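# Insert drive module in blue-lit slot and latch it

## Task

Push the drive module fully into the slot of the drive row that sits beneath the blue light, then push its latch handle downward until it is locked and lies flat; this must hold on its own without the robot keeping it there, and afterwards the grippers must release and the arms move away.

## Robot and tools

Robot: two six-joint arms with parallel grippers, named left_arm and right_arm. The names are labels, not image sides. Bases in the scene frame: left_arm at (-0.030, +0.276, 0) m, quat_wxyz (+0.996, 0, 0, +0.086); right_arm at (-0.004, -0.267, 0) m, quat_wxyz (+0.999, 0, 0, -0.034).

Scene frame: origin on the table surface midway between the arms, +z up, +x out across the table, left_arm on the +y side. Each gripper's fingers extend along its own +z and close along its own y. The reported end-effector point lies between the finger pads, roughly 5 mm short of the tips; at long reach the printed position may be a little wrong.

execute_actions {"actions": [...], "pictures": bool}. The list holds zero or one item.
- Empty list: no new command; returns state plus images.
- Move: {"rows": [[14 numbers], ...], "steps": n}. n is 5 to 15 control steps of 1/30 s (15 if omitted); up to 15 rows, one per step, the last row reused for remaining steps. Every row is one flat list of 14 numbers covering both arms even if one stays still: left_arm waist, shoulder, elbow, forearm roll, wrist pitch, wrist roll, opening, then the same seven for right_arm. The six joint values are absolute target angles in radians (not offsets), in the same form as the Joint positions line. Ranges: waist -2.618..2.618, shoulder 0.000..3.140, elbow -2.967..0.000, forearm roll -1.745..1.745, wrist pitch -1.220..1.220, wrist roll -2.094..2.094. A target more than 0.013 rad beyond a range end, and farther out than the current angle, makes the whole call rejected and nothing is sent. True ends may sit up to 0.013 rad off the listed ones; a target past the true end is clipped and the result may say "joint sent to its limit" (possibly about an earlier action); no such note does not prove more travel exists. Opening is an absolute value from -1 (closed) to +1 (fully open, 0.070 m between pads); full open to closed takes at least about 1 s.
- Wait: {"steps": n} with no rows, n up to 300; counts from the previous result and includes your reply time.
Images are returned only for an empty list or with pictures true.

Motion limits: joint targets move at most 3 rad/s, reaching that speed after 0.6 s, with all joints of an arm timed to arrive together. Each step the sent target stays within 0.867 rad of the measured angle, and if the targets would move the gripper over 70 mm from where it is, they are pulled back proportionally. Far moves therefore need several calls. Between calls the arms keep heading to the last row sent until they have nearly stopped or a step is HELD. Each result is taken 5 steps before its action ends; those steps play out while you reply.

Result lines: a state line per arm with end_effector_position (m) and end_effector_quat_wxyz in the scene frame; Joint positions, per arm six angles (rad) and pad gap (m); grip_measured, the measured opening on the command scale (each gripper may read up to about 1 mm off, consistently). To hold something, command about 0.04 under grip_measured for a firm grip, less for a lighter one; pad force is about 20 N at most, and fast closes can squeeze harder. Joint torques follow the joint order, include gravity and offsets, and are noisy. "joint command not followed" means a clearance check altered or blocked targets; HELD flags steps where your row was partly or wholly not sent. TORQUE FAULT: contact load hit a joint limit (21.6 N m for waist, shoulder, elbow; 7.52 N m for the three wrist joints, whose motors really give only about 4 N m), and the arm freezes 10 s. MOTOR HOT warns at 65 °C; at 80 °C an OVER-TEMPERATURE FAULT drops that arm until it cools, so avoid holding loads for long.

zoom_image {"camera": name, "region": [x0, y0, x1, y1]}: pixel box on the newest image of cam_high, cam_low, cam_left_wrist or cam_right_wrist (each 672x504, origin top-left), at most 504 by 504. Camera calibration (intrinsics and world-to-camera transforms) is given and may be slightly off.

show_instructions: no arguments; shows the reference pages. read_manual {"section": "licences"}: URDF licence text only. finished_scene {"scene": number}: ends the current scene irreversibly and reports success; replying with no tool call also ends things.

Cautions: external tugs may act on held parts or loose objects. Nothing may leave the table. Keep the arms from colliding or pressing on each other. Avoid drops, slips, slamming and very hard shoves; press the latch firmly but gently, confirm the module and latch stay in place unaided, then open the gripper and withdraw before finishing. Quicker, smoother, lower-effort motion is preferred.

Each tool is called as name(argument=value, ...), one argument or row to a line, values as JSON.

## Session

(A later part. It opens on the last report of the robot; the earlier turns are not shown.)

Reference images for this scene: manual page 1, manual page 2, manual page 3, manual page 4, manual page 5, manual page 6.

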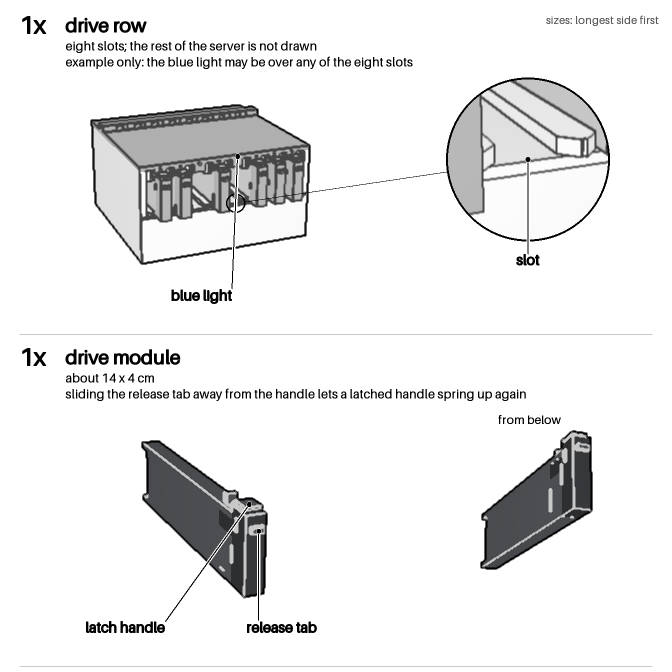

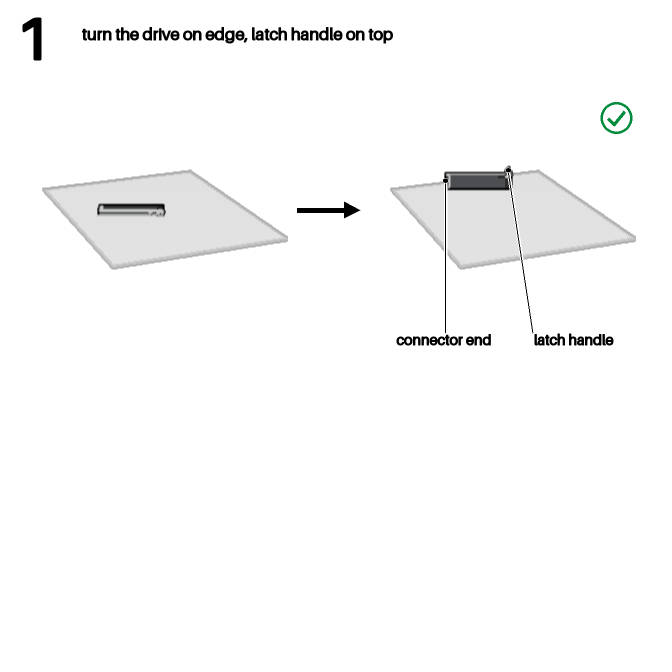

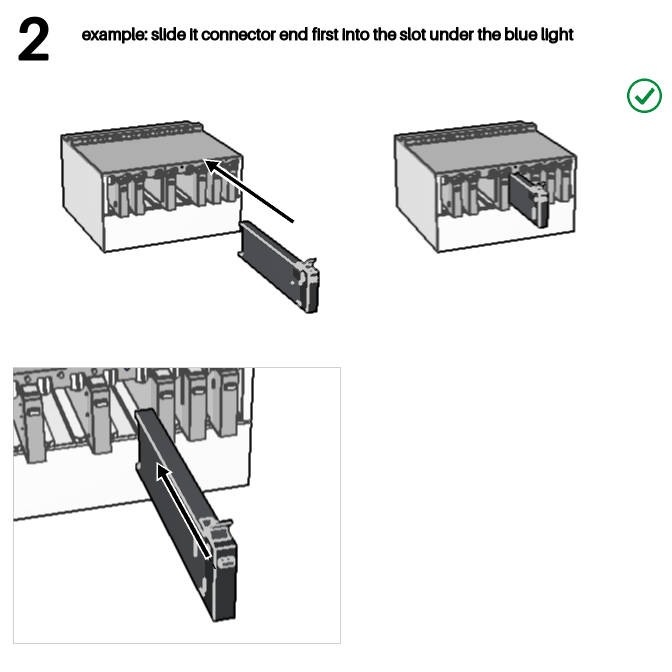

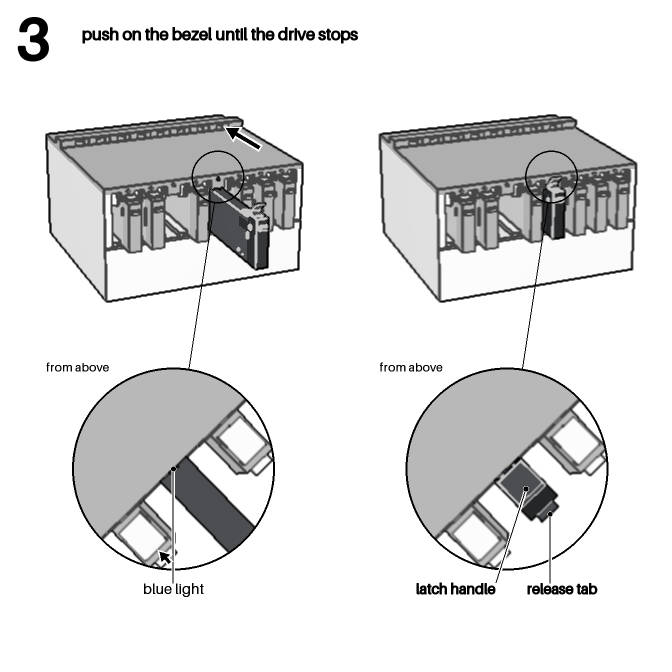

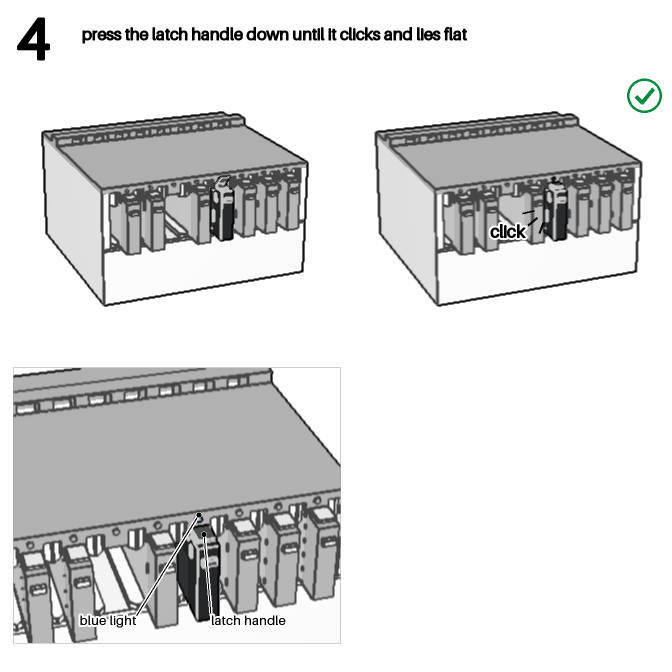

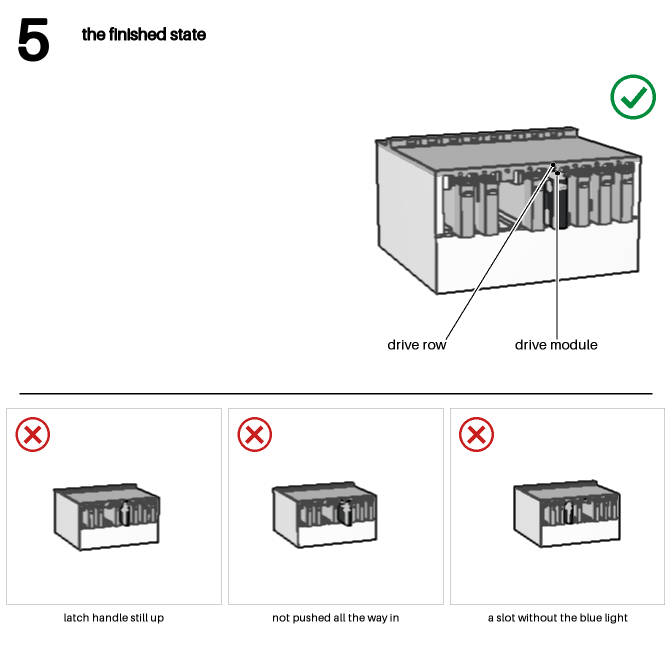

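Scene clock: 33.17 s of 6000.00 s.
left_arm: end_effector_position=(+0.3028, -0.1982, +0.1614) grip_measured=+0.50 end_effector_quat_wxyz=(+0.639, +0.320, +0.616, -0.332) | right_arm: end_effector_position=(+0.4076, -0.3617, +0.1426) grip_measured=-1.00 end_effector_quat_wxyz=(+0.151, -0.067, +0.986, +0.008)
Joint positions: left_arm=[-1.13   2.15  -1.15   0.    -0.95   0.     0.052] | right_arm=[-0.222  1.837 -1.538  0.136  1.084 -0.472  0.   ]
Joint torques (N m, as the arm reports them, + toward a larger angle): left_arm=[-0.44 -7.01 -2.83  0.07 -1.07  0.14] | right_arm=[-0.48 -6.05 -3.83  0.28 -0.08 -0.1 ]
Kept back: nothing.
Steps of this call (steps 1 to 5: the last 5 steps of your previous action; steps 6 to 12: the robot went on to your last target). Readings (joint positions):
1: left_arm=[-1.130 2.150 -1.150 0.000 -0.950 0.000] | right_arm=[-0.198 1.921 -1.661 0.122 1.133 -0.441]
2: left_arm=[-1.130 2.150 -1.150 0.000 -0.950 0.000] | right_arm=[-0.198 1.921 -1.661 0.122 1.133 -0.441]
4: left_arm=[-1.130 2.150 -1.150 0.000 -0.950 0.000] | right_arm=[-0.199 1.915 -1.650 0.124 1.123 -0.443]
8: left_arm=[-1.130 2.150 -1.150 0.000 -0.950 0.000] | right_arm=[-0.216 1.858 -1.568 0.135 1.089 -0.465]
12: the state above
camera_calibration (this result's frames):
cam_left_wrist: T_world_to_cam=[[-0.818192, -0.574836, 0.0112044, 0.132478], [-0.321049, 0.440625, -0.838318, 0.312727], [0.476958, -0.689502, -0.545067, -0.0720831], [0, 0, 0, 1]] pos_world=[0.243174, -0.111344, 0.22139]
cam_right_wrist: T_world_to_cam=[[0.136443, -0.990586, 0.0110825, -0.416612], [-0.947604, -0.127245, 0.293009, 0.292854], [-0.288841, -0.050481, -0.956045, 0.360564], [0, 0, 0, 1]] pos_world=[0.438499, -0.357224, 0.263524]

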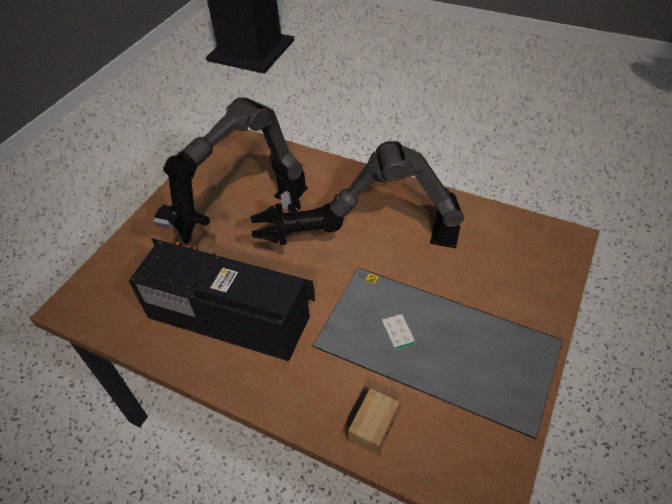

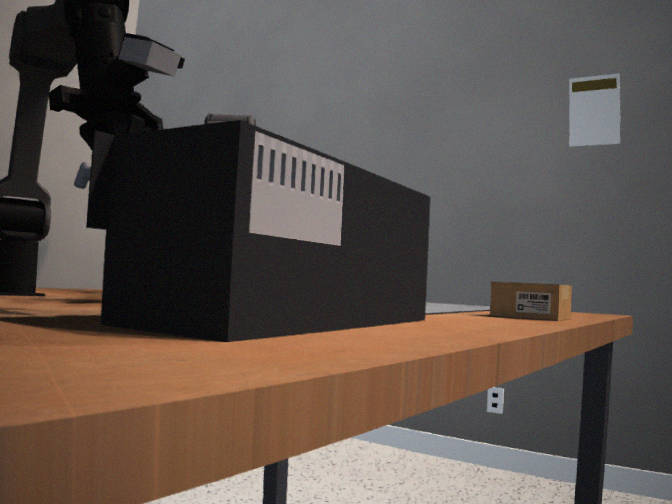

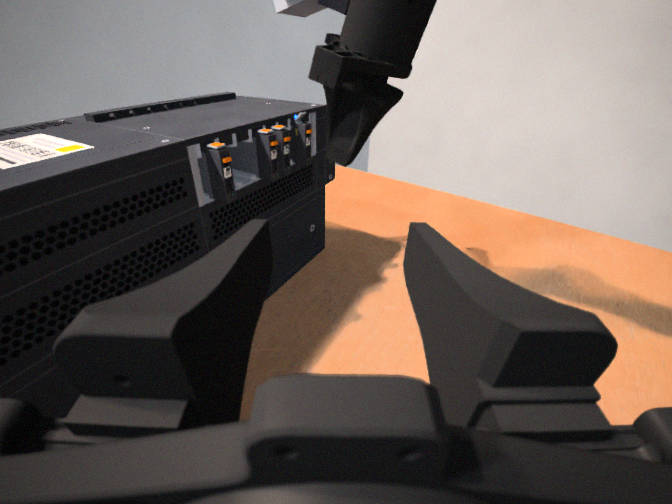

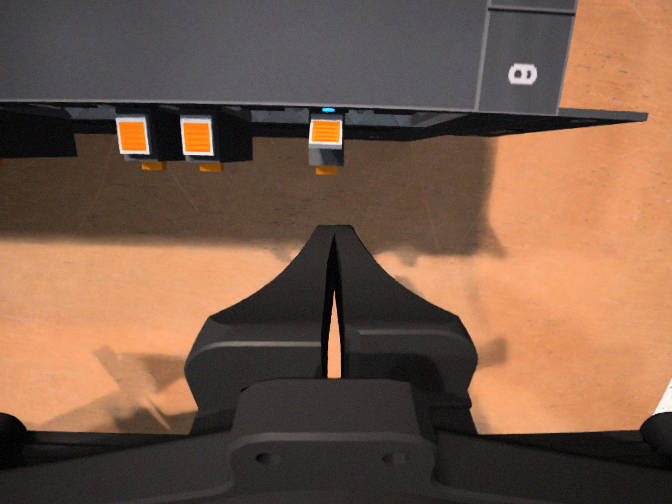

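execute_actions(
  actions=[
    {"rows":[[-1.13,2.15,-1.15,0,-0.95,0,0.5,-0.2224,1.80,-1.68,0.1,1.2,-0.44,-1]],"steps":12},
  ],
)

execute_actions(
  actions=[
    {"rows":[[-1.13,2.15,-1.15,0,-0.95,0,0.5,-0.1322,1.8547,-1.7532,0,1.1857,-0.326,-1]],"steps":15},
  ],
)

execute_actions(
  actions=[
    {"rows":[[-1.13,2.15,-1.15,0,-0.95,0,0.5,-0.1322,1.8523,-1.6582,0,1.0931,-0.326,-1],[-1.13,2.15,-1.15,0,-0.95,0,0.5,-0.1322,1.8523,-1.6582,0,1.0931,-0.326,-1],[-1.13,2.15,-1.15,0,-0.95,0,0.5,-0.1322,1.8523,-1.6582,0,1.0931,-0.326,-1],[-1.13,2.15,-1.15,0,-0.95,0,0.5,-0.1322,1.8523,-1.6582,0,1.0931,-0.326,-1],[-1.13,2.15,-1.15,0,-0.95,0,0.5,-0.1322,1.8523,-1.6582,0,1.0931,-0.326,-1],[-1.13,2.15,-1.15,0,-0.95,0,0.5,-0.1322,1.8523,-1.6582,0,1.0931,-0.326,-1],[-1.13,2.15,-1.15,0,-0.95,0,0.5,-0.1322,1.8523,-1.6582,0,1.0931,-0.326,-1],[-1.13,2.15,-1.15,0,-0.95,0,0.5,-0.1322,1.8523,-1.6582,0,1.0931,-0.326,-1],[-1.13,2.15,-1.15,0,-0.95,0,0.5,-0.1322,1.8523,-1.6582,0,1.0931,-0.326,-1],[-1.13,2.15,-1.15,0,-0.95,0,0.5,-0.1322,1.8523,-1.6582,0,1.0931,-0.326,-1],[-1.13,2.15,-1.15,0,-0.95,0,0.5,-0.1322,1.8523,-1.6582,0,1.0931,-0.326,-1],[-1.13,2.15,-1.15,0,-0.95,0,0.5,-0.1322,1.8523,-1.6582,0,1.0931,-0.326,-1],[-1.13,2.15,-1.15,0,-0.95,0,0.5,-0.1322,1.8547,-1.7532,0,1.1857,-0.326,-1]],"steps":15},
  ],
  pictures=true,
)

zoom_image(
  camera="cam_left_wrist",
  region=[240, 70, 400, 180],
)

execute_actions(
  actions=[
    {"steps":12},
  ],
  pictures=true,
)

zoom_image(
  camera="cam_left_wrist",
  region=[240, 70, 400, 180],
)

Scene clock: 34.03 s of 6000.00 s.
left_arm: end_effector_position=(+0.3028, -0.1982, +0.1614) grip_measured=+0.50 end_effector_quat_wxyz=(+0.639, +0.320, +0.616, -0.332) | right_arm: end_effector_position=(+0.4105, -0.3670, +0.1789) grip_measured=-1.00 end_effector_quat_wxyz=(+0.166, -0.065, +0.984, -0.007)
Joint positions: left_arm=[-1.13   2.15  -1.15   0.    -0.95   0.     0.052] | right_arm=[-0.222  1.814 -1.641  0.11   1.169 -0.449  0.   ]
Joint torques (N m, as the arm reports them, + toward a larger angle): left_arm=[-0.39 -7.02 -2.88  0.09 -1.07  0.12] | right_arm=[-0.95 -5.92 -2.9   0.01 -0.37 -0.04]
Steps of this call (steps 1 to 19: the robot went on to your last target; steps 20 to 26: the first 7 steps of this action). Readings (joint positions):
20: left_arm=[-1.130 2.150 -1.150 0.000 -0.950 0.000] | right_arm=[-0.222 1.838 -1.539 0.136 1.087 -0.472]
21: left_arm=[-1.130 2.150 -1.150 0.000 -0.950 0.000] | right_arm=[-0.222 1.838 -1.542 0.136 1.090 -0.472]
23: left_arm=[-1.130 2.150 -1.150 0.000 -0.950 0.000] | right_arm=[-0.222 1.835 -1.566 0.129 1.110 -0.466]
26: the state above

Scene clock: 34.53 s of 6000.00 s.
left_arm: end_effector_position=(+0.3028, -0.1982, +0.1614) grip_measured=+0.50 end_effector_quat_wxyz=(+0.639, +0.320, +0.616, -0.332) | right_arm: end_effector_position=(+0.4349, -0.3547, +0.1943) grip_measured=-1.00 end_effector_quat_wxyz=(+0.178, -0.062, +0.981, -0.048)
Joint positions: left_arm=[-1.13   2.15  -1.15   0.    -0.95   0.     0.053] | right_arm=[-0.13   1.857 -1.754 -0.001  1.185 -0.324  0.   ]
Joint torques (N m, as the arm reports them, + toward a larger angle): left_arm=[-0.43 -7.08 -2.93  0.07 -1.05  0.11] | right_arm=[-2.06 -6.8  -4.12  0.02 -0.25 -0.25]
Steps of this call (steps 1 to 5: the last 5 steps of your previous action; steps 6 to 15: the first 10 steps of this action). Readings (joint positions):
6: left_arm=[-1.130 2.150 -1.150 0.000 -0.950 0.000] | right_arm=[-0.222 1.798 -1.683 0.100 1.201 -0.440]
7: left_arm=[-1.130 2.150 -1.150 0.000 -0.950 0.000] | right_arm=[-0.221 1.800 -1.683 0.097 1.201 -0.437]
9: left_arm=[-1.130 2.150 -1.150 0.000 -0.950 0.000] | right_arm=[-0.202 1.812 -1.696 0.075 1.198 -0.412]
13: left_arm=[-1.130 2.150 -1.150 0.000 -0.950 0.000] | right_arm=[-0.137 1.852 -1.748 0.006 1.186 -0.332]
15: the state above

Scene clock: 35.03 s of 6000.00 s.
left_arm: end_effector_position=(+0.3028, -0.1982, +0.1614) grip_measured=+0.50 end_effector_quat_wxyz=(+0.639, +0.320, +0.616, -0.332) | right_arm: end_effector_position=(+0.4340, -0.3557, +0.1730) grip_measured=-1.00 end_effector_quat_wxyz=(+0.179, -0.062, +0.981, -0.048)
Joint positions: left_arm=[-1.13   2.15  -1.15   0.    -0.95   0.     0.052] | right_arm=[-0.133  1.849 -1.657 -0.     1.093 -0.326  0.   ]
Joint torques (N m, as the arm reports them, + toward a larger angle): left_arm=[-0.29 -7.07 -2.85  0.1  -1.05  0.13] | right_arm=[-0.07 -5.03 -3.45  0.23 -0.42 -0.17]
Steps of this call (steps 1 to 5: the last 5 steps of your previous action; steps 6 to 15: the first 10 steps of this action). Readings (joint positions):
6: left_arm=[-1.130 2.150 -1.150 0.000 -0.950 0.000] | right_arm=[-0.132 1.856 -1.754 -0.001 1.185 -0.326]
7: left_arm=[-1.130 2.150 -1.150 0.000 -0.950 0.000] | right_arm=[-0.132 1.856 -1.752 -0.001 1.183 -0.326]
9: left_arm=[-1.130 2.150 -1.150 0.000 -0.950 0.000] | right_arm=[-0.132 1.854 -1.728 -0.001 1.159 -0.326]
13: left_arm=[-1.130 2.150 -1.150 0.000 -0.950 0.000] | right_arm=[-0.133 1.848 -1.661 -0.000 1.097 -0.326]
15: the state above
camera_calibration (this result's frames):
cam_left_wrist: T_world_to_cam=[[-0.818192, -0.574836, 0.0112043, 0.132478], [-0.321062, 0.440643, -0.838303, 0.312727], [0.47695, -0.68949, -0.545089, -0.072078], [0, 0, 0, 1]] pos_world=[0.243175, -0.111345, 0.221387]
cam_right_wrist: T_world_to_cam=[[0.105498, -0.986587, 0.124565, -0.419356], [-0.967546, -0.0729134, 0.241948, 0.346473], [-0.22962, -0.146048, -0.96226, 0.338853], [0, 0, 0, 1]] pos_world=[0.457277, -0.33898, 0.294474]

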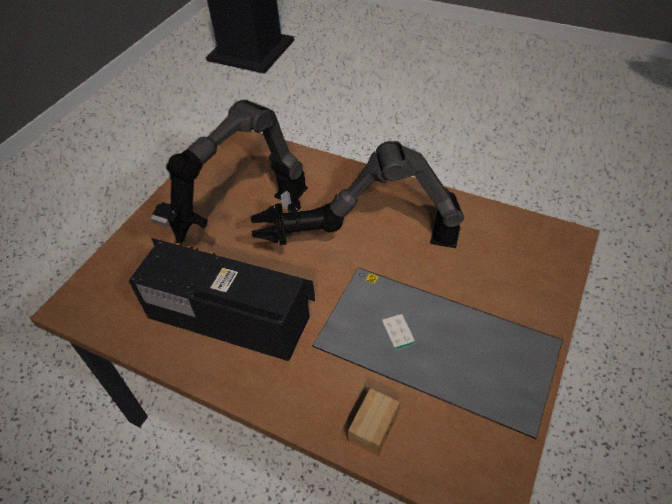

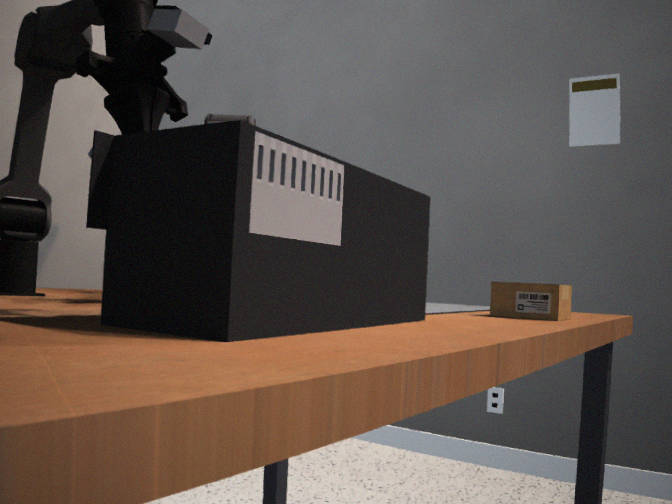

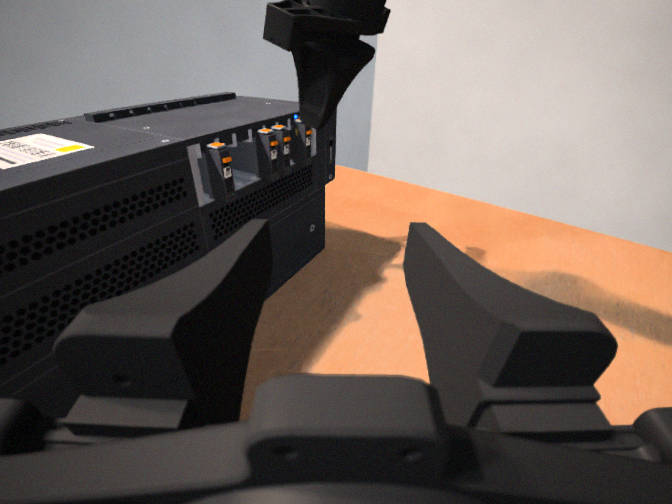

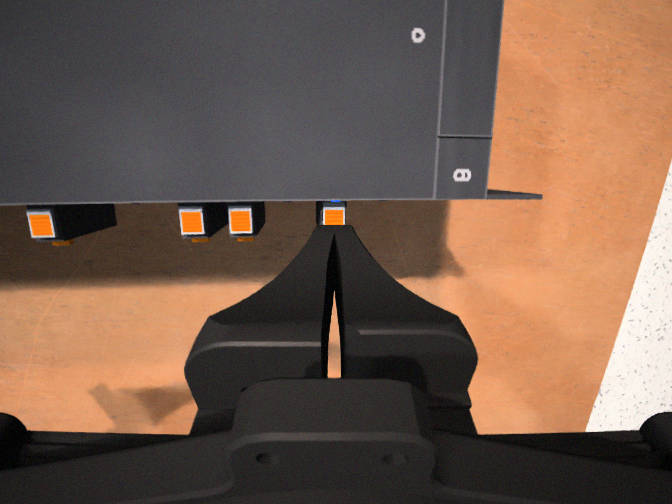

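Region (240, 70, 400, 180) of cam_left_wrist's 672x504 image, scaled by 3.150, with more detail than that image has; it fills the top 346 rows of this view, and the rest is white.

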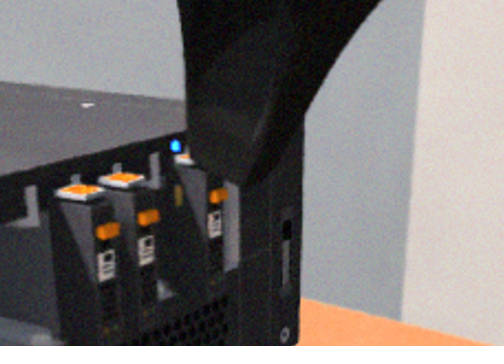

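Scene clock: 35.43 s of 6000.00 s.
left_arm: end_effector_position=(+0.3028, -0.1982, +0.1614) grip_measured=+0.50 end_effector_quat_wxyz=(+0.639, +0.320, +0.616, -0.332) | right_arm: end_effector_position=(+0.4345, -0.3556, +0.1951) grip_measured=-1.00 end_effector_quat_wxyz=(+0.178, -0.062, +0.981, -0.048)
Joint positions: left_arm=[-1.13   2.15  -1.15   0.    -0.95   0.     0.052] | right_arm=[-0.132  1.856 -1.756  0.     1.187 -0.326  0.   ]
Joint torques (N m, as the arm reports them, + toward a larger angle): left_arm=[-0.39 -7.   -2.82  0.06 -1.05  0.11] | right_arm=[ 0.49 -6.72 -3.2   0.17 -0.43 -0.16]
Kept back: nothing.
Steps of this call (steps 1 to 5: the last 5 steps of your previous action; steps 6 to 12: the robot went on to your last target). Readings (joint positions):
1: left_arm=[-1.130 2.150 -1.150 0.000 -0.950 0.000] | right_arm=[-0.133 1.849 -1.657 -0.000 1.093 -0.326]
2: left_arm=[-1.130 2.150 -1.150 0.000 -0.950 0.000] | right_arm=[-0.133 1.850 -1.657 -0.000 1.093 -0.326]
4: left_arm=[-1.130 2.150 -1.150 0.000 -0.950 0.000] | right_arm=[-0.133 1.851 -1.660 -0.000 1.095 -0.326]
8: left_arm=[-1.130 2.150 -1.150 0.000 -0.950 0.000] | right_arm=[-0.133 1.856 -1.727 0.000 1.161 -0.326]
12: the state above
camera_calibration (this result's frames):
cam_left_wrist: T_world_to_cam=[[-0.818192, -0.574836, 0.0112042, 0.132478], [-0.321062, 0.440644, -0.838303, 0.312727], [0.47695, -0.68949, -0.545089, -0.0720779], [0, 0, 0, 1]] pos_world=[0.243175, -0.111345, 0.221387]
cam_right_wrist: T_world_to_cam=[[0.10612, -0.986671, 0.123368, -0.422128], [-0.966909, -0.0734462, 0.244321, 0.340767], [-0.232003, -0.145213, -0.961815, 0.361532], [0, 0, 0, 1]] pos_world=[0.458164, -0.338974, 0.316547]

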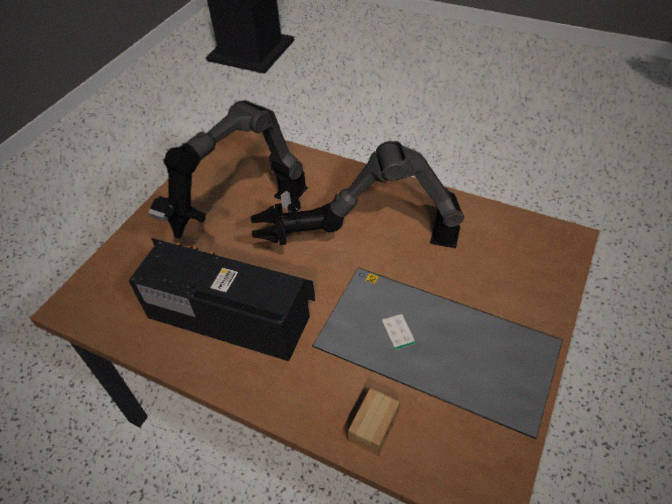

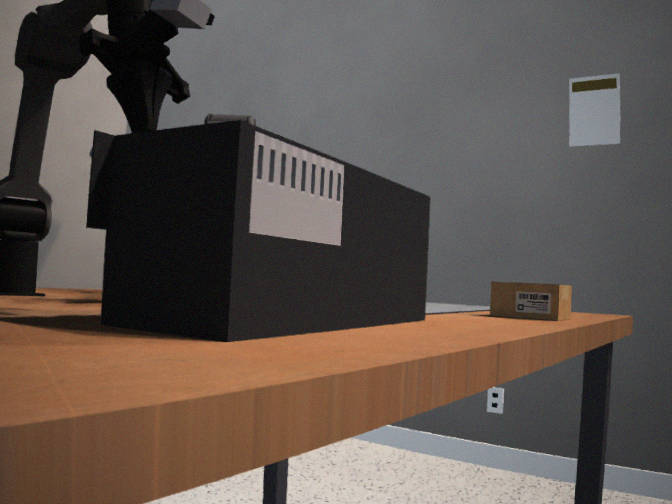

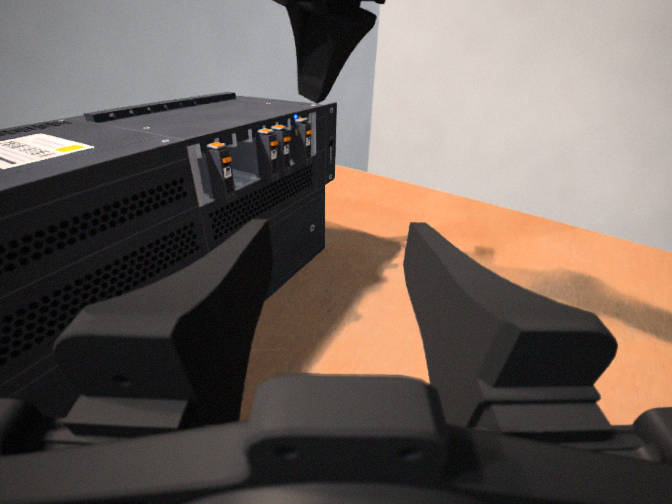

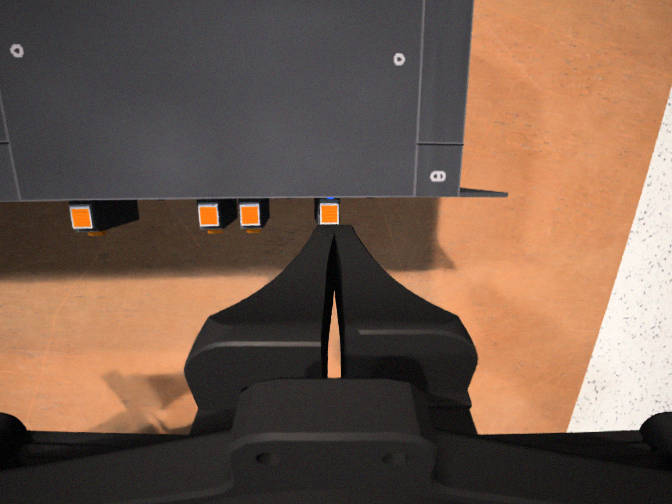

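Region (240, 70, 400, 180) of cam_left_wrist's 672x504 image, scaled by 3.150, with more detail than that image has; it fills the top 346 rows of this view, and the rest is white.

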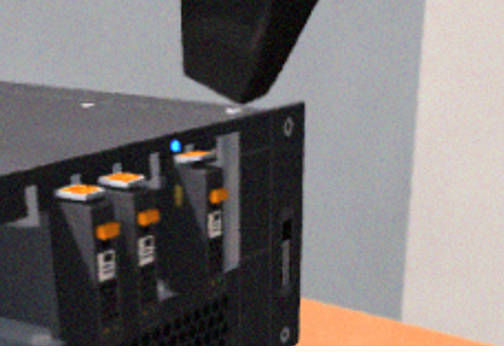

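execute_actions(
  actions=[
    {"rows":[[-1.13,2.15,-1.15,0,-0.95,0,0.5,-0.1322,1.856,-1.645,0,1.077,-0.326,-1],[-1.13,2.15,-1.15,0,-0.95,0,0.5,-0.1322,1.856,-1.645,0,1.077,-0.326,-1],[-1.13,2.15,-1.15,0,-0.95,0,0.5,-0.1322,1.856,-1.645,0,1.077,-0.326,-1],[-1.13,2.15,-1.15,0,-0.95,0,0.5,-0.1322,1.856,-1.645,0,1.077,-0.326,-1],[-1.13,2.15,-1.15,0,-0.95,0,0.5,-0.1322,1.856,-1.645,0,1.077,-0.326,-1],[-1.13,2.15,-1.15,0,-0.95,0,0.5,-0.1322,1.856,-1.645,0,1.077,-0.326,-1],[-1.13,2.15,-1.15,0,-0.95,0,0.5,-0.1322,1.856,-1.645,0,1.077,-0.326,-1],[-1.13,2.15,-1.15,0,-0.95,0,0.5,-0.1322,1.856,-1.645,0,1.077,-0.326,-1],[-1.13,2.15,-1.15,0,-0.95,0,0.5,-0.1322,1.856,-1.645,0,1.077,-0.326,-1],[-1.13,2.15,-1.15,0,-0.95,0,0.5,-0.1322,1.856,-1.645,0,1.077,-0.326,-1],[-1.13,2.15,-1.15,0,-0.95,0,0.5,-0.1322,1.856,-1.645,0,1.077,-0.326,-1],[-1.13,2.15,-1.15,0,-0.95,0,0.5,-0.1322,1.856,-1.645,0,1.077,-0.326,-1],[-1.13,2.15,-1.15,0,-0.95,0,0.5,-0.1322,1.856,-1.645,0,1.077,-0.326,-1],[-1.13,2.15,-1.15,0,-0.95,0,0.5,-0.1322,1.8547,-1.7532,0,1.1857,-0.326,-1]],"steps":15},
  ],
)

execute_actions(
  actions=[
    {"steps":14},
  ],
  pictures=true,
)

zoom_image(
  camera="cam_left_wrist",
  region=[240, 70, 400, 180],
)

Scene clock: 36.10 s of 6000.00 s.
left_arm: end_effector_position=(+0.3028, -0.1982, +0.1614) grip_measured=+0.50 end_effector_quat_wxyz=(+0.639, +0.320, +0.616, -0.332) | right_arm: end_effector_position=(+0.4351, -0.3556, +0.1717) grip_measured=-1.00 end_effector_quat_wxyz=(+0.183, -0.062, +0.980, -0.049)
Joint positions: left_arm=[-1.13   2.15  -1.15   0.    -0.95   0.     0.052] | right_arm=[-0.132  1.848 -1.647  0.     1.076 -0.326  0.   ]
Joint torques (N m, as the arm reports them, + toward a larger angle): left_arm=[-0.34 -6.95 -2.91  0.07 -1.06  0.12] | right_arm=[ 0.63 -2.42 -1.75  0.14 -0.4  -0.16]
Steps of this call (steps 1 to 10: the robot went on to your last target; steps 11 to 20: the first 10 steps of this action). Readings (joint positions):
11: left_arm=[-1.130 2.150 -1.150 0.000 -0.950 0.000] | right_arm=[-0.132 1.856 -1.753 0.000 1.186 -0.326]
12: left_arm=[-1.130 2.150 -1.150 0.000 -0.950 0.000] | right_arm=[-0.132 1.855 -1.750 0.000 1.183 -0.326]
14: left_arm=[-1.130 2.150 -1.150 0.000 -0.950 0.000] | right_arm=[-0.132 1.854 -1.726 0.000 1.158 -0.326]
18: left_arm=[-1.130 2.150 -1.150 0.000 -0.950 0.000] | right_arm=[-0.132 1.850 -1.652 0.000 1.082 -0.326]
20: the state above

Scene clock: 36.57 s of 6000.00 s.
left_arm: end_effector_position=(+0.3028, -0.1982, +0.1614) grip_measured=+0.50 end_effector_quat_wxyz=(+0.639, +0.320, +0.616, -0.332) | right_arm: end_effector_position=(+0.4345, -0.3555, +0.1926) grip_measured=-1.00 end_effector_quat_wxyz=(+0.175, -0.062, +0.981, -0.047)
Joint positions: left_arm=[-1.13   2.15  -1.15   0.    -0.95   0.     0.052] | right_arm=[-0.132  1.86  -1.754  0.     1.187 -0.326  0.   ]
Joint torques (N m, as the arm reports them, + toward a larger angle): left_arm=[-0.33 -6.97 -2.83  0.07 -1.08  0.12] | right_arm=[ 0.33 -7.37 -3.48  0.07 -0.37 -0.14]
Kept back: nothing.
Steps of this call (steps 1 to 5: the last 5 steps of your previous action; steps 6 to 14: the robot went on to your last target). Readings (joint positions):
1: left_arm=[-1.130 2.150 -1.150 0.000 -0.950 0.000] | right_arm=[-0.132 1.848 -1.647 0.000 1.076 -0.326]
2: left_arm=[-1.130 2.150 -1.150 0.000 -0.950 0.000] | right_arm=[-0.132 1.848 -1.647 0.000 1.076 -0.326]
4: left_arm=[-1.130 2.150 -1.150 0.000 -0.950 0.000] | right_arm=[-0.132 1.848 -1.647 0.000 1.077 -0.326]
8: left_arm=[-1.130 2.150 -1.150 0.000 -0.950 0.000] | right_arm=[-0.132 1.860 -1.688 0.000 1.125 -0.326]
14: the state above
camera_calibration (this result's frames):
cam_left_wrist: T_world_to_cam=[[-0.818192, -0.574836, 0.0112041, 0.132478], [-0.321062, 0.440644, -0.838303, 0.312727], [0.47695, -0.68949, -0.545089, -0.0720779], [0, 0, 0, 1]] pos_world=[0.243175, -0.111345, 0.221387]
cam_right_wrist: T_world_to_cam=[[0.107161, -0.986778, 0.121593, -0.42183], [-0.965436, -0.0740496, 0.249902, 0.339364], [-0.237594, -0.14417, -0.960606, 0.361755], [0, 0, 0, 1]] pos_world=[0.458788, -0.338969, 0.313988]

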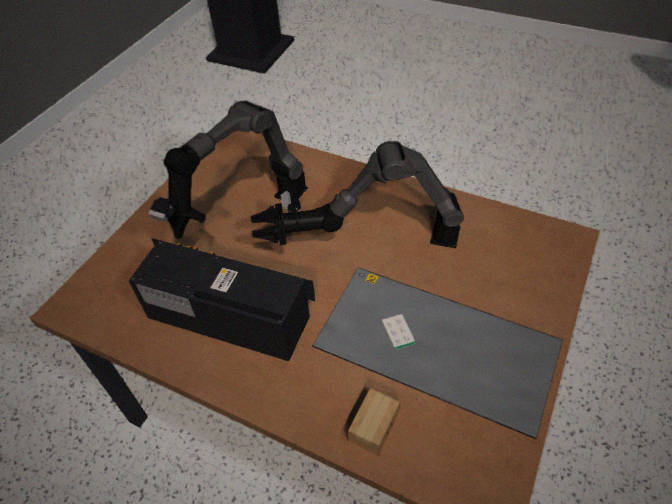

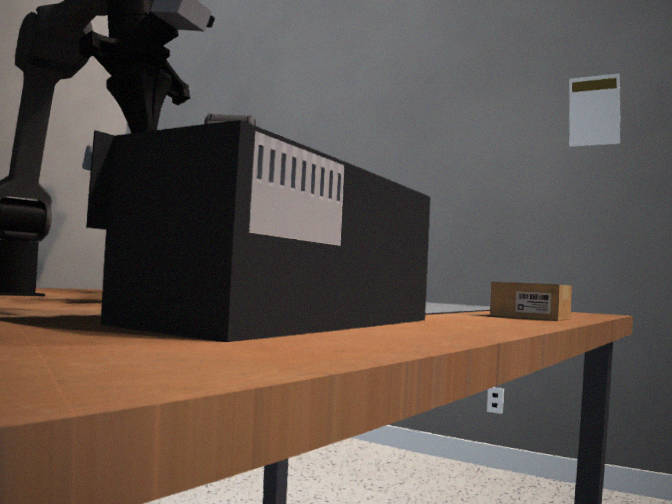

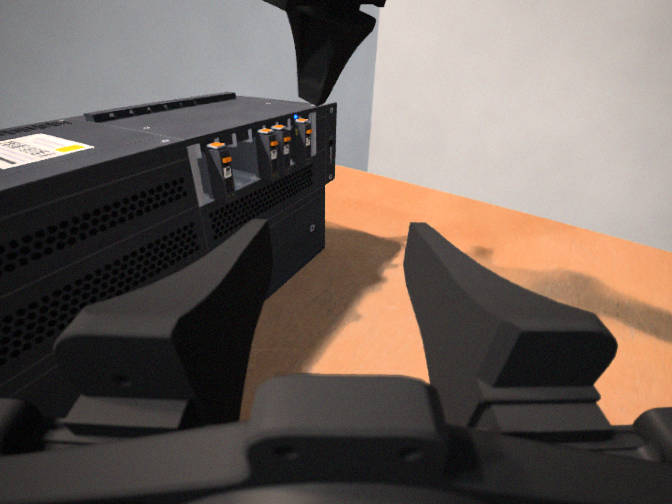

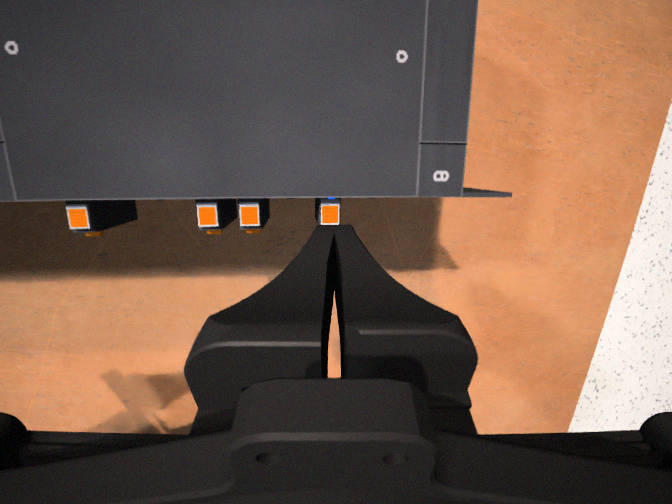

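Region (240, 70, 400, 180) of cam_left_wrist's 672x504 image, scaled by 3.150, with more detail than that image has; it fills the top 346 rows of this view, and the rest is white.

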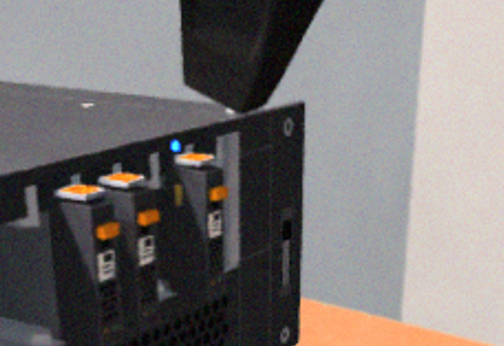

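Flat now. Move clear and confirm.

execute_actions(
  actions=[
    {"rows":[[-1.13,2.15,-1.15,0,-0.95,0,0.5,-0.1322,1.7,-1.7532,0,1.1857,-0.326,-1]],"steps":15},
  ],
)

execute_actions(
  actions=[
    {"steps":15},
  ],
  pictures=true,
)

zoom_image(
  camera="cam_left_wrist",
  region=[240, 70, 400, 180],
)

Scene clock: 37.07 s of 6000.00 s.
left_arm: end_effector_position=(+0.3028, -0.1982, +0.1614) grip_measured=+0.50 end_effector_quat_wxyz=(+0.639, +0.320, +0.616, -0.332) | right_arm: end_effector_position=(+0.4178, -0.3521, +0.2645) grip_measured=-1.00 end_effector_quat_wxyz=(+0.253, -0.061, +0.963, -0.068)
Joint positions: left_arm=[-1.13   2.15  -1.15   0.    -0.95   0.     0.052] | right_arm=[-0.132  1.697 -1.753  0.     1.186 -0.326  0.   ]
Joint torques (N m, as the arm reports them, + toward a larger angle): left_arm=[-0.48 -7.08 -2.86  0.06 -1.06  0.14] | right_arm=[ 0.37 -3.39 -3.79  0.03 -0.49 -0.12]
Steps of this call (steps 1 to 5: the robot went on to your last target; steps 6 to 15: the first 10 steps of this action). Readings (joint positions):
6: left_arm=[-1.130 2.150 -1.150 0.000 -0.950 0.000] | right_arm=[-0.132 1.857 -1.754 0.000 1.186 -0.326]
7: left_arm=[-1.130 2.150 -1.150 0.000 -0.950 0.000] | right_arm=[-0.132 1.854 -1.753 0.000 1.186 -0.326]
9: left_arm=[-1.130 2.150 -1.150 0.000 -0.950 0.000] | right_arm=[-0.132 1.831 -1.752 0.000 1.186 -0.326]
13: left_arm=[-1.130 2.150 -1.150 0.000 -0.950 0.000] | right_arm=[-0.132 1.726 -1.753 0.000 1.186 -0.326]
15: the state above

Scene clock: 37.57 s of 6000.00 s.
left_arm: end_effector_position=(+0.3028, -0.1982, +0.1614) grip_measured=+0.50 end_effector_quat_wxyz=(+0.639, +0.320, +0.616, -0.332) | right_arm: end_effector_position=(+0.4182, -0.3522, +0.2631) grip_measured=-1.00 end_effector_quat_wxyz=(+0.251, -0.061, +0.964, -0.067)
Joint positions: left_arm=[-1.13   2.15  -1.15   0.    -0.95   0.     0.053] | right_arm=[-0.132  1.7   -1.753  0.     1.186 -0.326  0.   ]
Joint torques (N m, as the arm reports them, + toward a larger angle): left_arm=[-0.37 -7.04 -2.78  0.06 -1.03  0.13] | right_arm=[ 0.29 -5.27 -3.67 -0.01 -0.41 -0.1 ]
Kept back: nothing.
Steps of this call (steps 1 to 5: the last 5 steps of your previous action; steps 6 to 15: the robot went on to your last target). Readings (joint positions):
1: left_arm=[-1.130 2.150 -1.150 0.000 -0.950 0.000] | right_arm=[-0.132 1.693 -1.753 0.000 1.186 -0.326]
2: left_arm=[-1.130 2.150 -1.150 0.000 -0.950 0.000] | right_arm=[-0.132 1.693 -1.753 0.000 1.186 -0.326]
4: left_arm=[-1.130 2.150 -1.150 0.000 -0.950 0.000] | right_arm=[-0.132 1.697 -1.753 0.000 1.186 -0.326]
8: left_arm=[-1.130 2.150 -1.150 0.000 -0.950 0.000] | right_arm=[-0.132 1.700 -1.753 0.000 1.186 -0.326]
15: the state above
All arms were judged still, so your last target was given up. Only a new action makes them travel on or press farther. Fingers that are still opening or closing keep moving.
camera_calibration (this result's frames):
cam_left_wrist: T_world_to_cam=[[-0.818192, -0.574836, 0.0112041, 0.132478], [-0.321062, 0.440644, -0.838303, 0.312727], [0.47695, -0.68949, -0.545089, -0.0720778], [0, 0, 0, 1]] pos_world=[0.243175, -0.111345, 0.221387]
cam_right_wrist: T_world_to_cam=[[0.0842074, -0.982134, 0.168292, -0.426472], [-0.992914, -0.0684906, 0.0971161, 0.359993], [-0.0838546, -0.175277, -0.980942, 0.356153], [0, 0, 0, 1]] pos_world=[0.423219, -0.331771, 0.386176]

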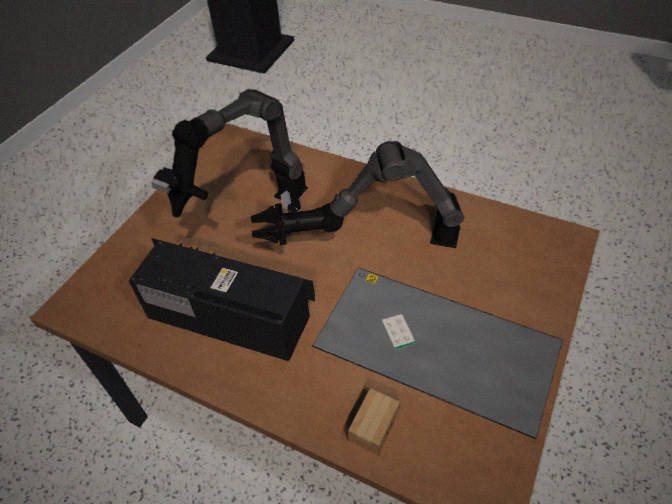

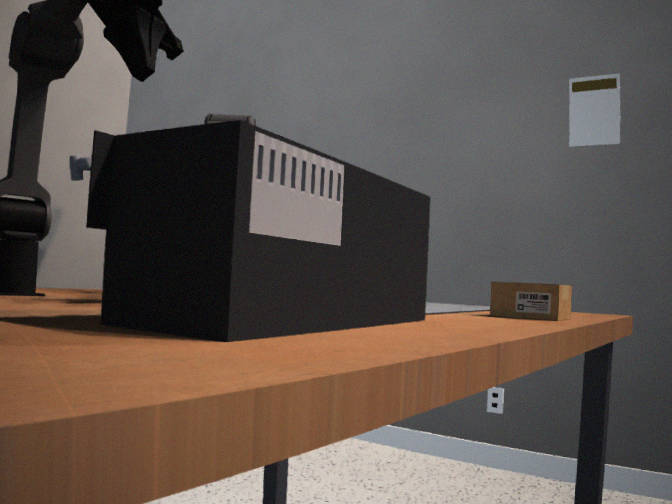

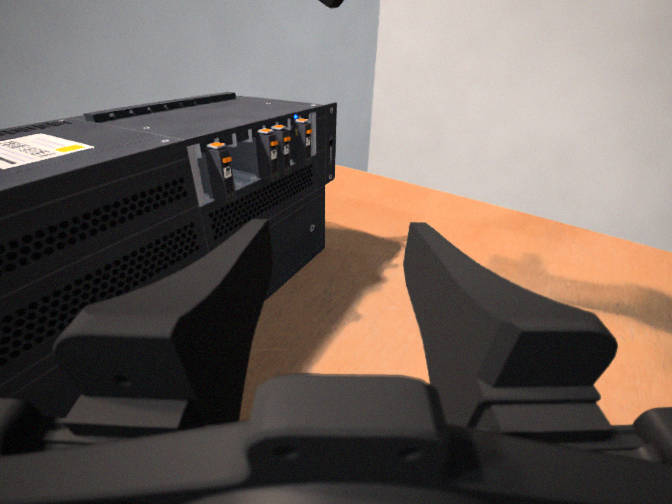

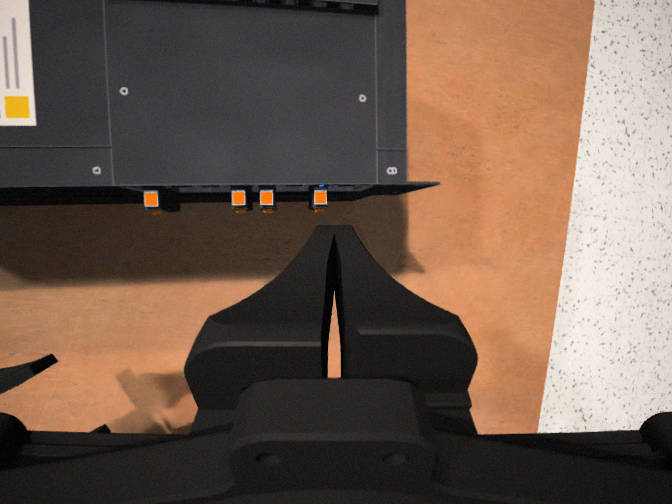

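Region (240, 70, 400, 180) of cam_left_wrist's 672x504 image, scaled by 3.150, with more detail than that image has; it fills the top 346 rows of this view, and the rest is white.

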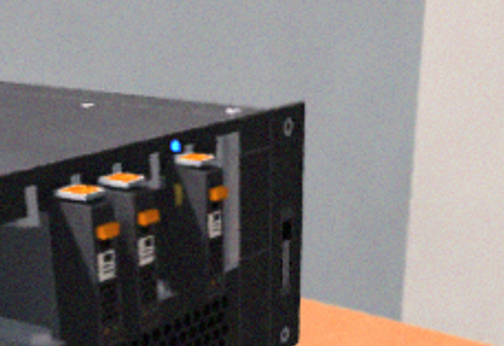

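finished_scene(
  scene=2,
)

The scene is finished: the task was done.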